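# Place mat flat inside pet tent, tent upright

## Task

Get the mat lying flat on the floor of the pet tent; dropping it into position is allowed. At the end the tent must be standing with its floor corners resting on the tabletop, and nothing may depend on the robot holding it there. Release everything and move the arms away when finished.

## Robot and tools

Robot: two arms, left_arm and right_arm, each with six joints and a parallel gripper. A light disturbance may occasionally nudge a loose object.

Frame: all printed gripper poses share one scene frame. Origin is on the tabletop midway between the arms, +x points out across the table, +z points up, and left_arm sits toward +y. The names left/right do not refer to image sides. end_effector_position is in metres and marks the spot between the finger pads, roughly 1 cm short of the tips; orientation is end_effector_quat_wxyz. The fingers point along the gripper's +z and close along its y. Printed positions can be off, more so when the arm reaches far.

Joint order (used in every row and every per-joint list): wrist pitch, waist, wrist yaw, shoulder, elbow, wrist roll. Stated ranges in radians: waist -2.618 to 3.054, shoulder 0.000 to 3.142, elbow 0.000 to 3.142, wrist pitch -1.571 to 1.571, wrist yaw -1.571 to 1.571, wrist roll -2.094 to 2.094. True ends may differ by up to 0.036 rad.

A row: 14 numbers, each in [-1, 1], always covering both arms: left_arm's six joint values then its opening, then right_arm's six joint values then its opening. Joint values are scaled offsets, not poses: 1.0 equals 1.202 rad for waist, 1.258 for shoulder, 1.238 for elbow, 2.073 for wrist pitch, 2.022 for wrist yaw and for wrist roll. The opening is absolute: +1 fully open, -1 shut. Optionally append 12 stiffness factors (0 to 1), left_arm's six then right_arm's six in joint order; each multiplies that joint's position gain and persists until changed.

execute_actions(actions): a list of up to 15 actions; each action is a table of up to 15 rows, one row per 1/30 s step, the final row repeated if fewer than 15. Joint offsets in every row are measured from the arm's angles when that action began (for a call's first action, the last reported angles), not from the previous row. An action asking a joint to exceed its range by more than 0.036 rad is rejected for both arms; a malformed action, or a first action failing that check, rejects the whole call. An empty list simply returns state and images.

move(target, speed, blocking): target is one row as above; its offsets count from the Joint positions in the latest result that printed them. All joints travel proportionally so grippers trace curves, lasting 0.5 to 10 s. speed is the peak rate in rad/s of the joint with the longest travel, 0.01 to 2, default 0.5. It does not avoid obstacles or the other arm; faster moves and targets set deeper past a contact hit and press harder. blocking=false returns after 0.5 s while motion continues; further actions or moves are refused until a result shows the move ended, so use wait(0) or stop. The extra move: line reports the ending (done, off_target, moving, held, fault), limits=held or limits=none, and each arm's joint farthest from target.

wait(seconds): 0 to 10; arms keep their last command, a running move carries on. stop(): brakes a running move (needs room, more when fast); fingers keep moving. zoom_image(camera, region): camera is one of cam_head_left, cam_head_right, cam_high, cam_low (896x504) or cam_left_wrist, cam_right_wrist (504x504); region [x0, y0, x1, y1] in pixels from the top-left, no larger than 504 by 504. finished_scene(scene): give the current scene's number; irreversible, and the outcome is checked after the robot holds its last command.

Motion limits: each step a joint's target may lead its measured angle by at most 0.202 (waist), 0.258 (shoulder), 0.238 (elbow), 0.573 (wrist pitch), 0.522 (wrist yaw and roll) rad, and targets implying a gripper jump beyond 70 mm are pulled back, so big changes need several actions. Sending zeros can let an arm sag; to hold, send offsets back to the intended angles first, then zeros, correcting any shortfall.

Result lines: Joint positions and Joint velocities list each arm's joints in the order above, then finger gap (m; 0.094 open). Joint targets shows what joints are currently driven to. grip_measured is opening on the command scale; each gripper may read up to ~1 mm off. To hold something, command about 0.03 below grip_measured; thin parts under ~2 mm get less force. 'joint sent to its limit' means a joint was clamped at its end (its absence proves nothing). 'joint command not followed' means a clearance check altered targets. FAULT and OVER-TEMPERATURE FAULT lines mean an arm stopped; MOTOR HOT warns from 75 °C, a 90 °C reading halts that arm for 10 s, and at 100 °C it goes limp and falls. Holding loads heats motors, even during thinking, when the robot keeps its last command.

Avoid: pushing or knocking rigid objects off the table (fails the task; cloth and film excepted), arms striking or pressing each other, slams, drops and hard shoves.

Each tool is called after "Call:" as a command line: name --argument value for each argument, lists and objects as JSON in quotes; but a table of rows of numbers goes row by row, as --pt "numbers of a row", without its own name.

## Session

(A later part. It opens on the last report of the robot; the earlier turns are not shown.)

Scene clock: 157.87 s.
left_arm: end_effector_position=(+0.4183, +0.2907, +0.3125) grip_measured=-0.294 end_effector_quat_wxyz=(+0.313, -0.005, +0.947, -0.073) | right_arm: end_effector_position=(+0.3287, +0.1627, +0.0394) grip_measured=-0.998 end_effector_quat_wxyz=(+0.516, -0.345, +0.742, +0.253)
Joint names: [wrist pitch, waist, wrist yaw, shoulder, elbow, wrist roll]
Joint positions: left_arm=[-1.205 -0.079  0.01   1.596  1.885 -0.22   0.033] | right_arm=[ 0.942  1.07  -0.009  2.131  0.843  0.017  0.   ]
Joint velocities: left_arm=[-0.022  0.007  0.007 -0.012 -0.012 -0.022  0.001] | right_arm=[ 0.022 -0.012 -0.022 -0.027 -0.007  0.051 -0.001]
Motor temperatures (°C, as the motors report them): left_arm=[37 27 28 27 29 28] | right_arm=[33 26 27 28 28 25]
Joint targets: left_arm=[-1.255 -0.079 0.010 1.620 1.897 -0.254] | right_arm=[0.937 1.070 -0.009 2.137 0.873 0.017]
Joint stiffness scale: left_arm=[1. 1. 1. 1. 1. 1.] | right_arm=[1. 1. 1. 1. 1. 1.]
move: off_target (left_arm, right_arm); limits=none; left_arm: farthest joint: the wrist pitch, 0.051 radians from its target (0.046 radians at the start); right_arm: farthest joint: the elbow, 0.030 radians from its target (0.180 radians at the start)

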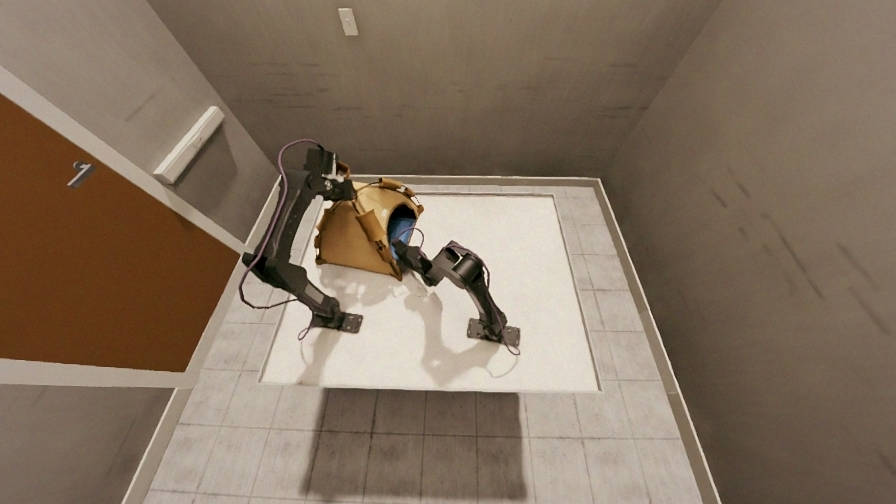

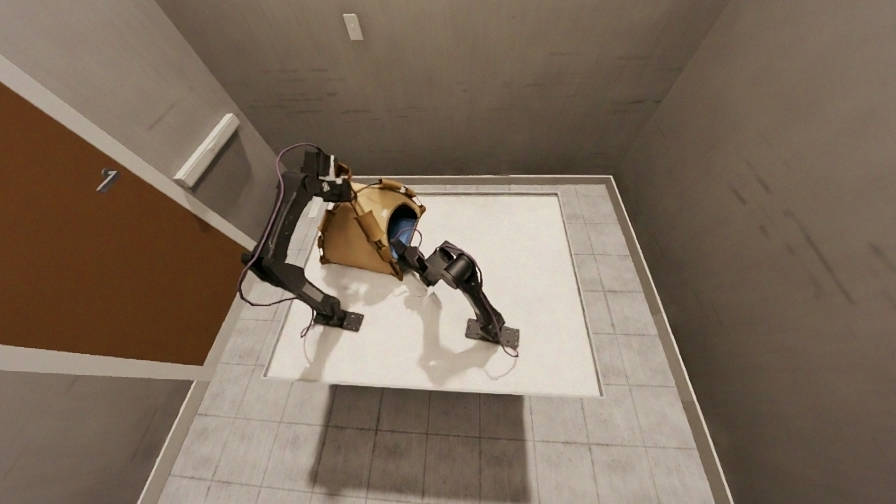

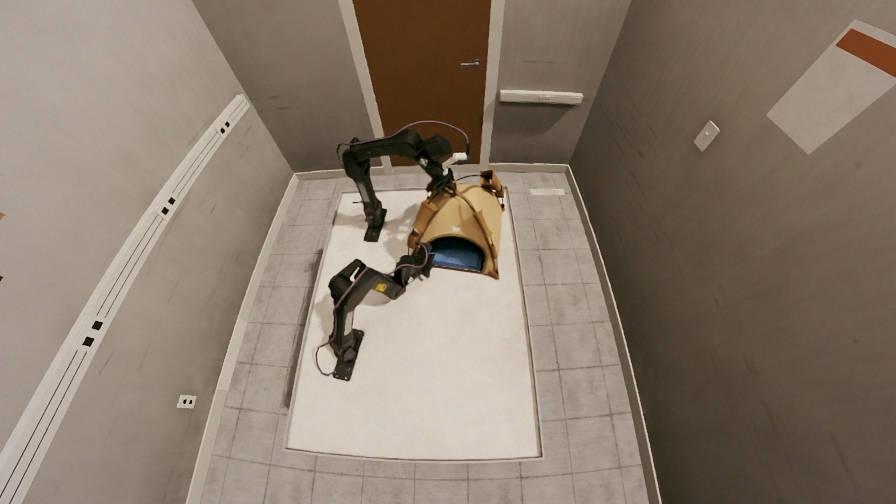

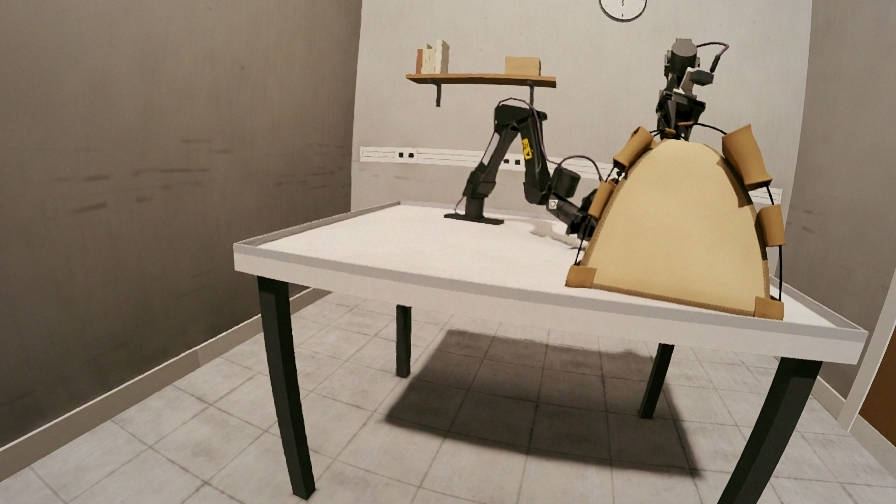

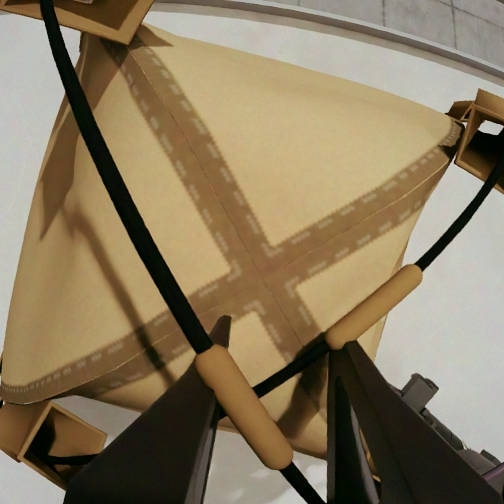

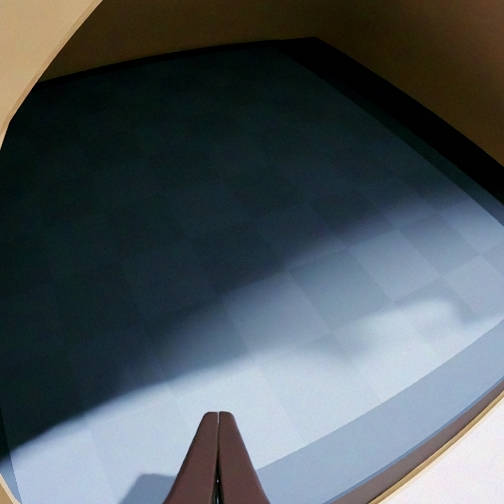

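Looks like it dropped flat. Retreat to view; open left.

Call:
move --target '[0,0,0,0,0.01,0,0.4, -0.25,-0.12,0,-0.5,-0.25,0,-1]' --speed 0.5

Scene clock: 160.10 s.
left_arm: end_effector_position=(+0.4194, +0.2905, +0.3134) grip_measured=+0.397 end_effector_quat_wxyz=(+0.316, -0.004, +0.946, -0.073) | right_arm: end_effector_position=(+0.2964, +0.0376, +0.0823) grip_measured=-0.998 end_effector_quat_wxyz=(+0.451, -0.314, +0.815, +0.185)
Joint names: [wrist pitch, waist, wrist yaw, shoulder, elbow, wrist roll]
Joint positions: left_arm=[-1.199 -0.079  0.01   1.596  1.885 -0.218  0.066] | right_arm=[ 0.428  0.935 -0.009  1.526  0.547  0.017  0.   ]
Joint velocities: left_arm=[-0.022 -0.002  0.051  0.007 -0.002 -0.037  0.   ] | right_arm=[-0.066  0.017 -0.022 -0.012 -0.017 -0.007  0.001]
Motor temperatures (°C, as the motors report them): left_arm=[37 27 28 27 29 28] | right_arm=[33 26 27 28 28 25]
Joint targets: left_arm=[-1.205 -0.079 0.010 1.596 1.897 -0.220] | right_arm=[0.424 0.926 -0.009 1.502 0.534 0.017]
Joint stiffness scale: left_arm=[1. 1. 1. 1. 1. 1.] | right_arm=[1. 1. 1. 1. 1. 1.]
move: off_target (right_arm); limits=none; left_arm: farthest joint: the elbow, 0.013 radians from its target (0.013 radians at the start); right_arm: farthest joint: the shoulder, 0.024 radians from its target (0.629 radians at the start)

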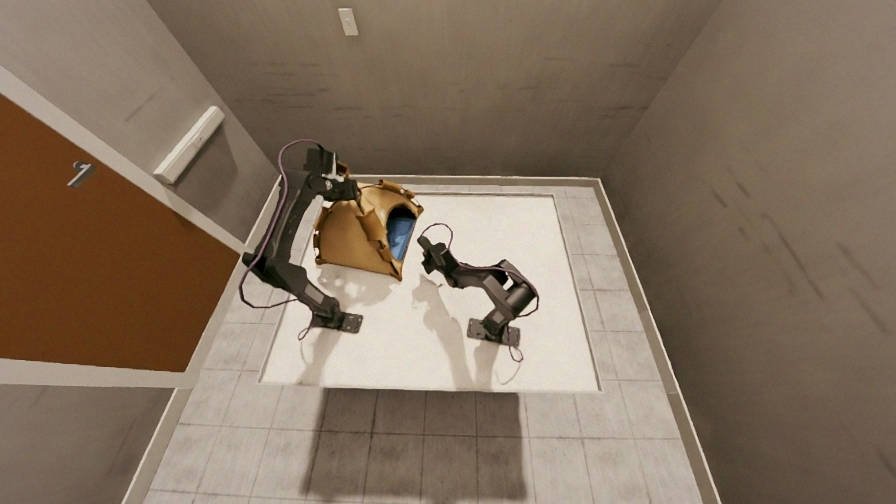

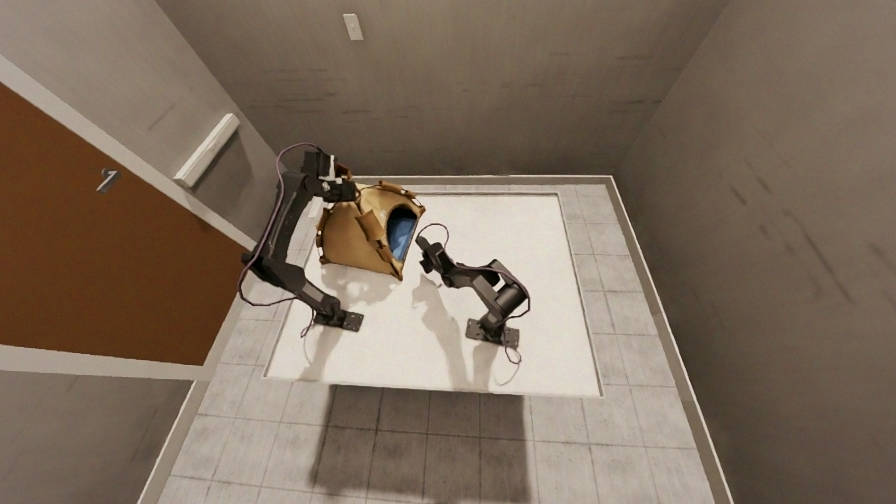

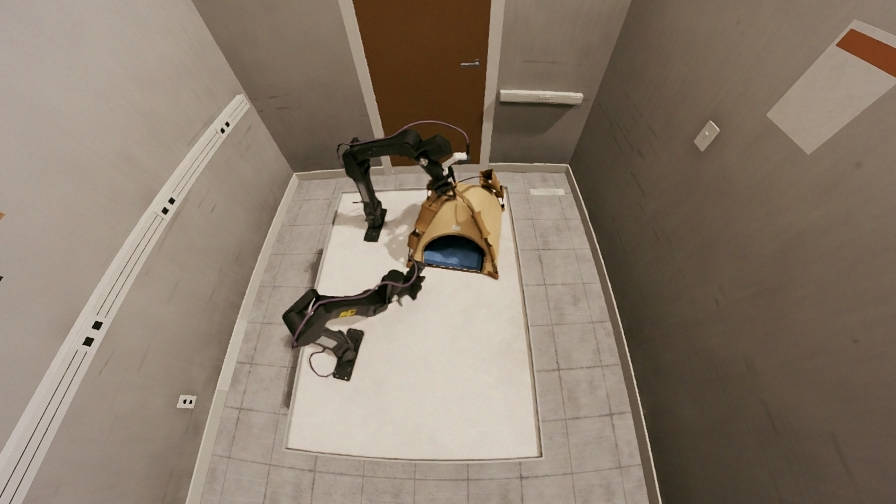

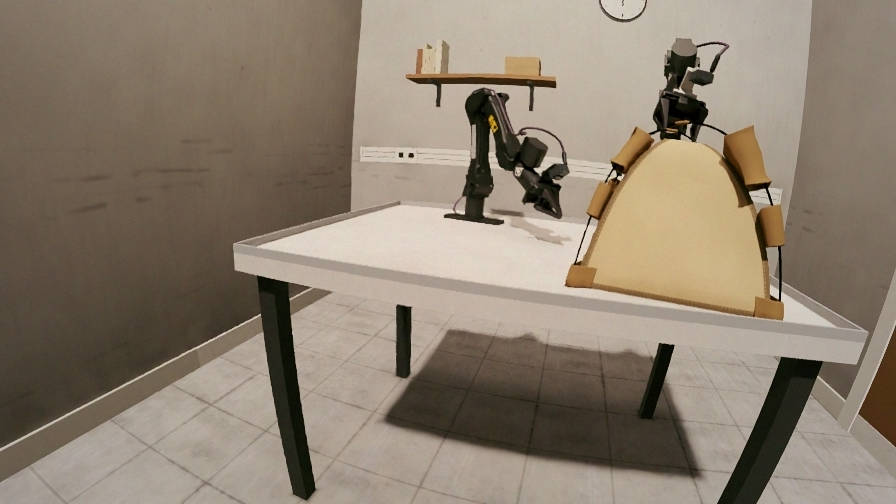

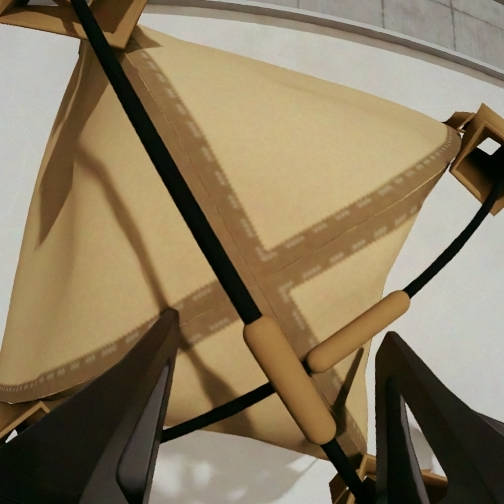

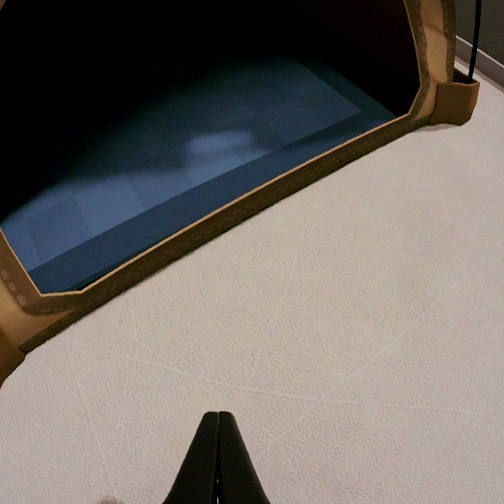

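Flat. Retract.

Call:
move --target '[0,0,0,-0.55,-0.1,0,0.4, 0,-0.3,0,-0.2,0,0,-1]' --speed 0.5

Scene clock: 163.80 s.
left_arm: end_effector_position=(+0.2336, +0.3296, +0.4734) grip_measured=+0.397 end_effector_quat_wxyz=(+0.569, -0.002, +0.812, -0.127) | right_arm: end_effector_position=(+0.3721, -0.0822, +0.1695) grip_measured=-0.998 end_effector_quat_wxyz=(+0.569, -0.155, +0.798, +0.123)
Joint names: [wrist pitch, waist, wrist yaw, shoulder, elbow, wrist roll]
Joint positions: left_arm=[-1.19  -0.079  0.01   0.912  1.777 -0.218  0.066] | right_arm=[ 0.424  0.583 -0.009  1.299  0.547  0.017  0.   ]
Joint velocities: left_arm=[ 0.007 -0.017 -0.022 -0.007 -0.037 -0.007  0.001] | right_arm=[ 0.007 -0.017 -0.022  0.002 -0.007 -0.022  0.   ]
Motor temperatures (°C, as the motors report them): left_arm=[38 27 28 28 29 28] | right_arm=[33 26 27 28 28 25]
Joint targets: left_arm=[-1.199 -0.079 0.010 0.905 1.761 -0.218] | right_arm=[0.428 0.575 -0.009 1.275 0.547 0.017]
Joint stiffness scale: left_arm=[1. 1. 1. 1. 1. 1.] | right_arm=[1. 1. 1. 1. 1. 1.]
move: off_target (right_arm); limits=none; left_arm: farthest joint: the elbow, 0.016 radians from its target (0.124 radians at the start); right_arm: farthest joint: the shoulder, 0.025 radians from its target (0.252 radians at the start)

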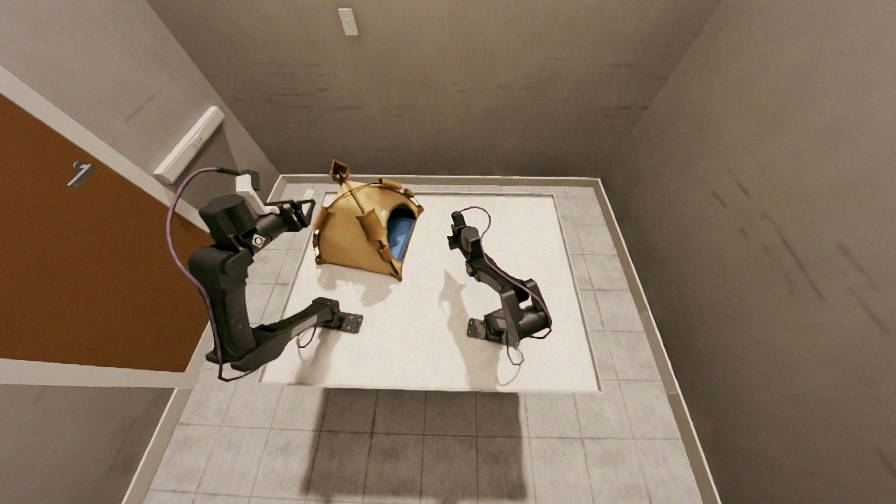

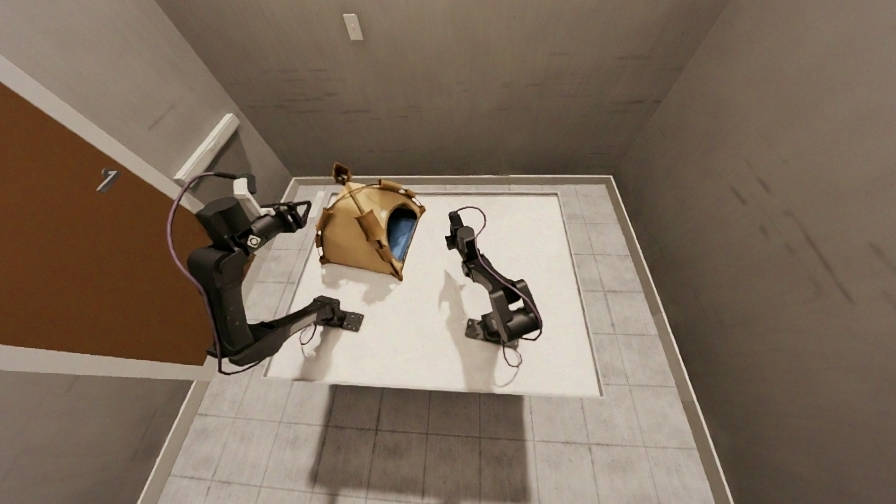

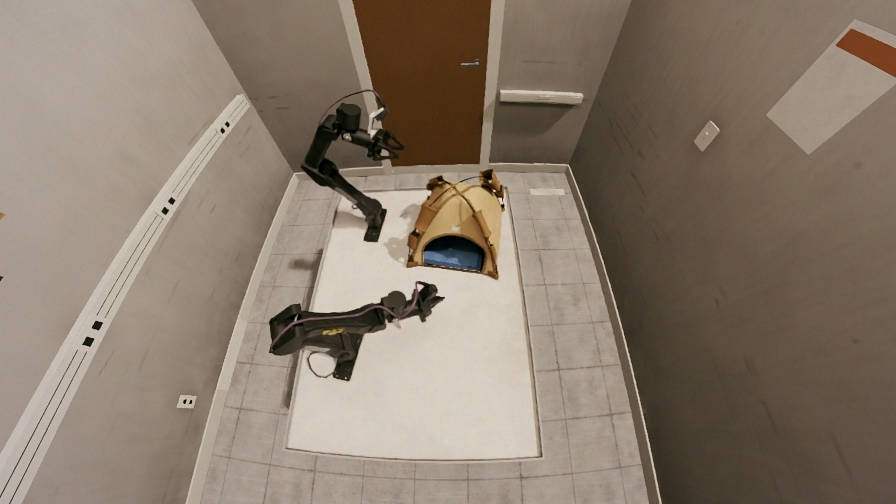

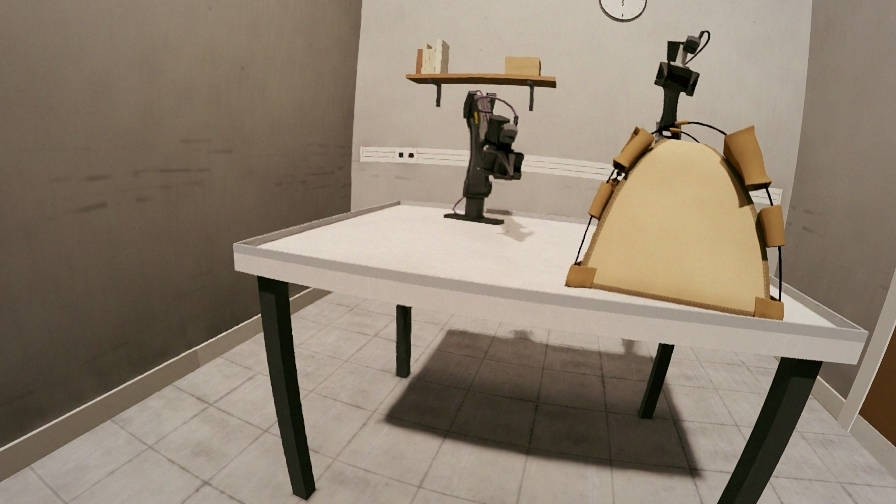

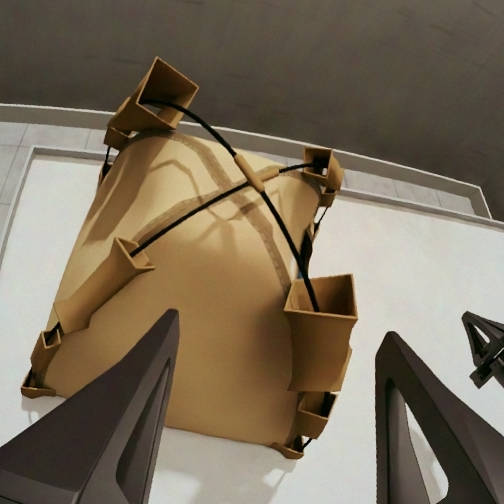

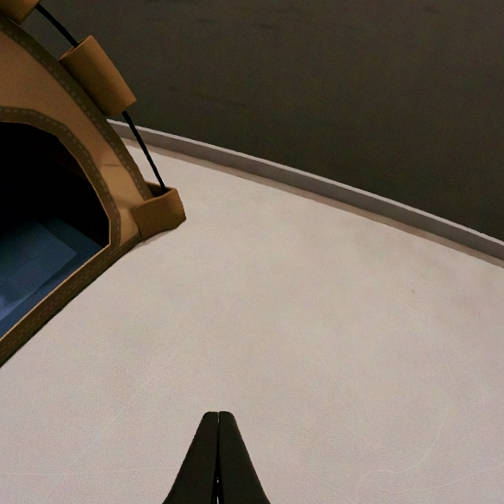

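Call:
finished_scene --scene 1

The scene is finished: the task was done.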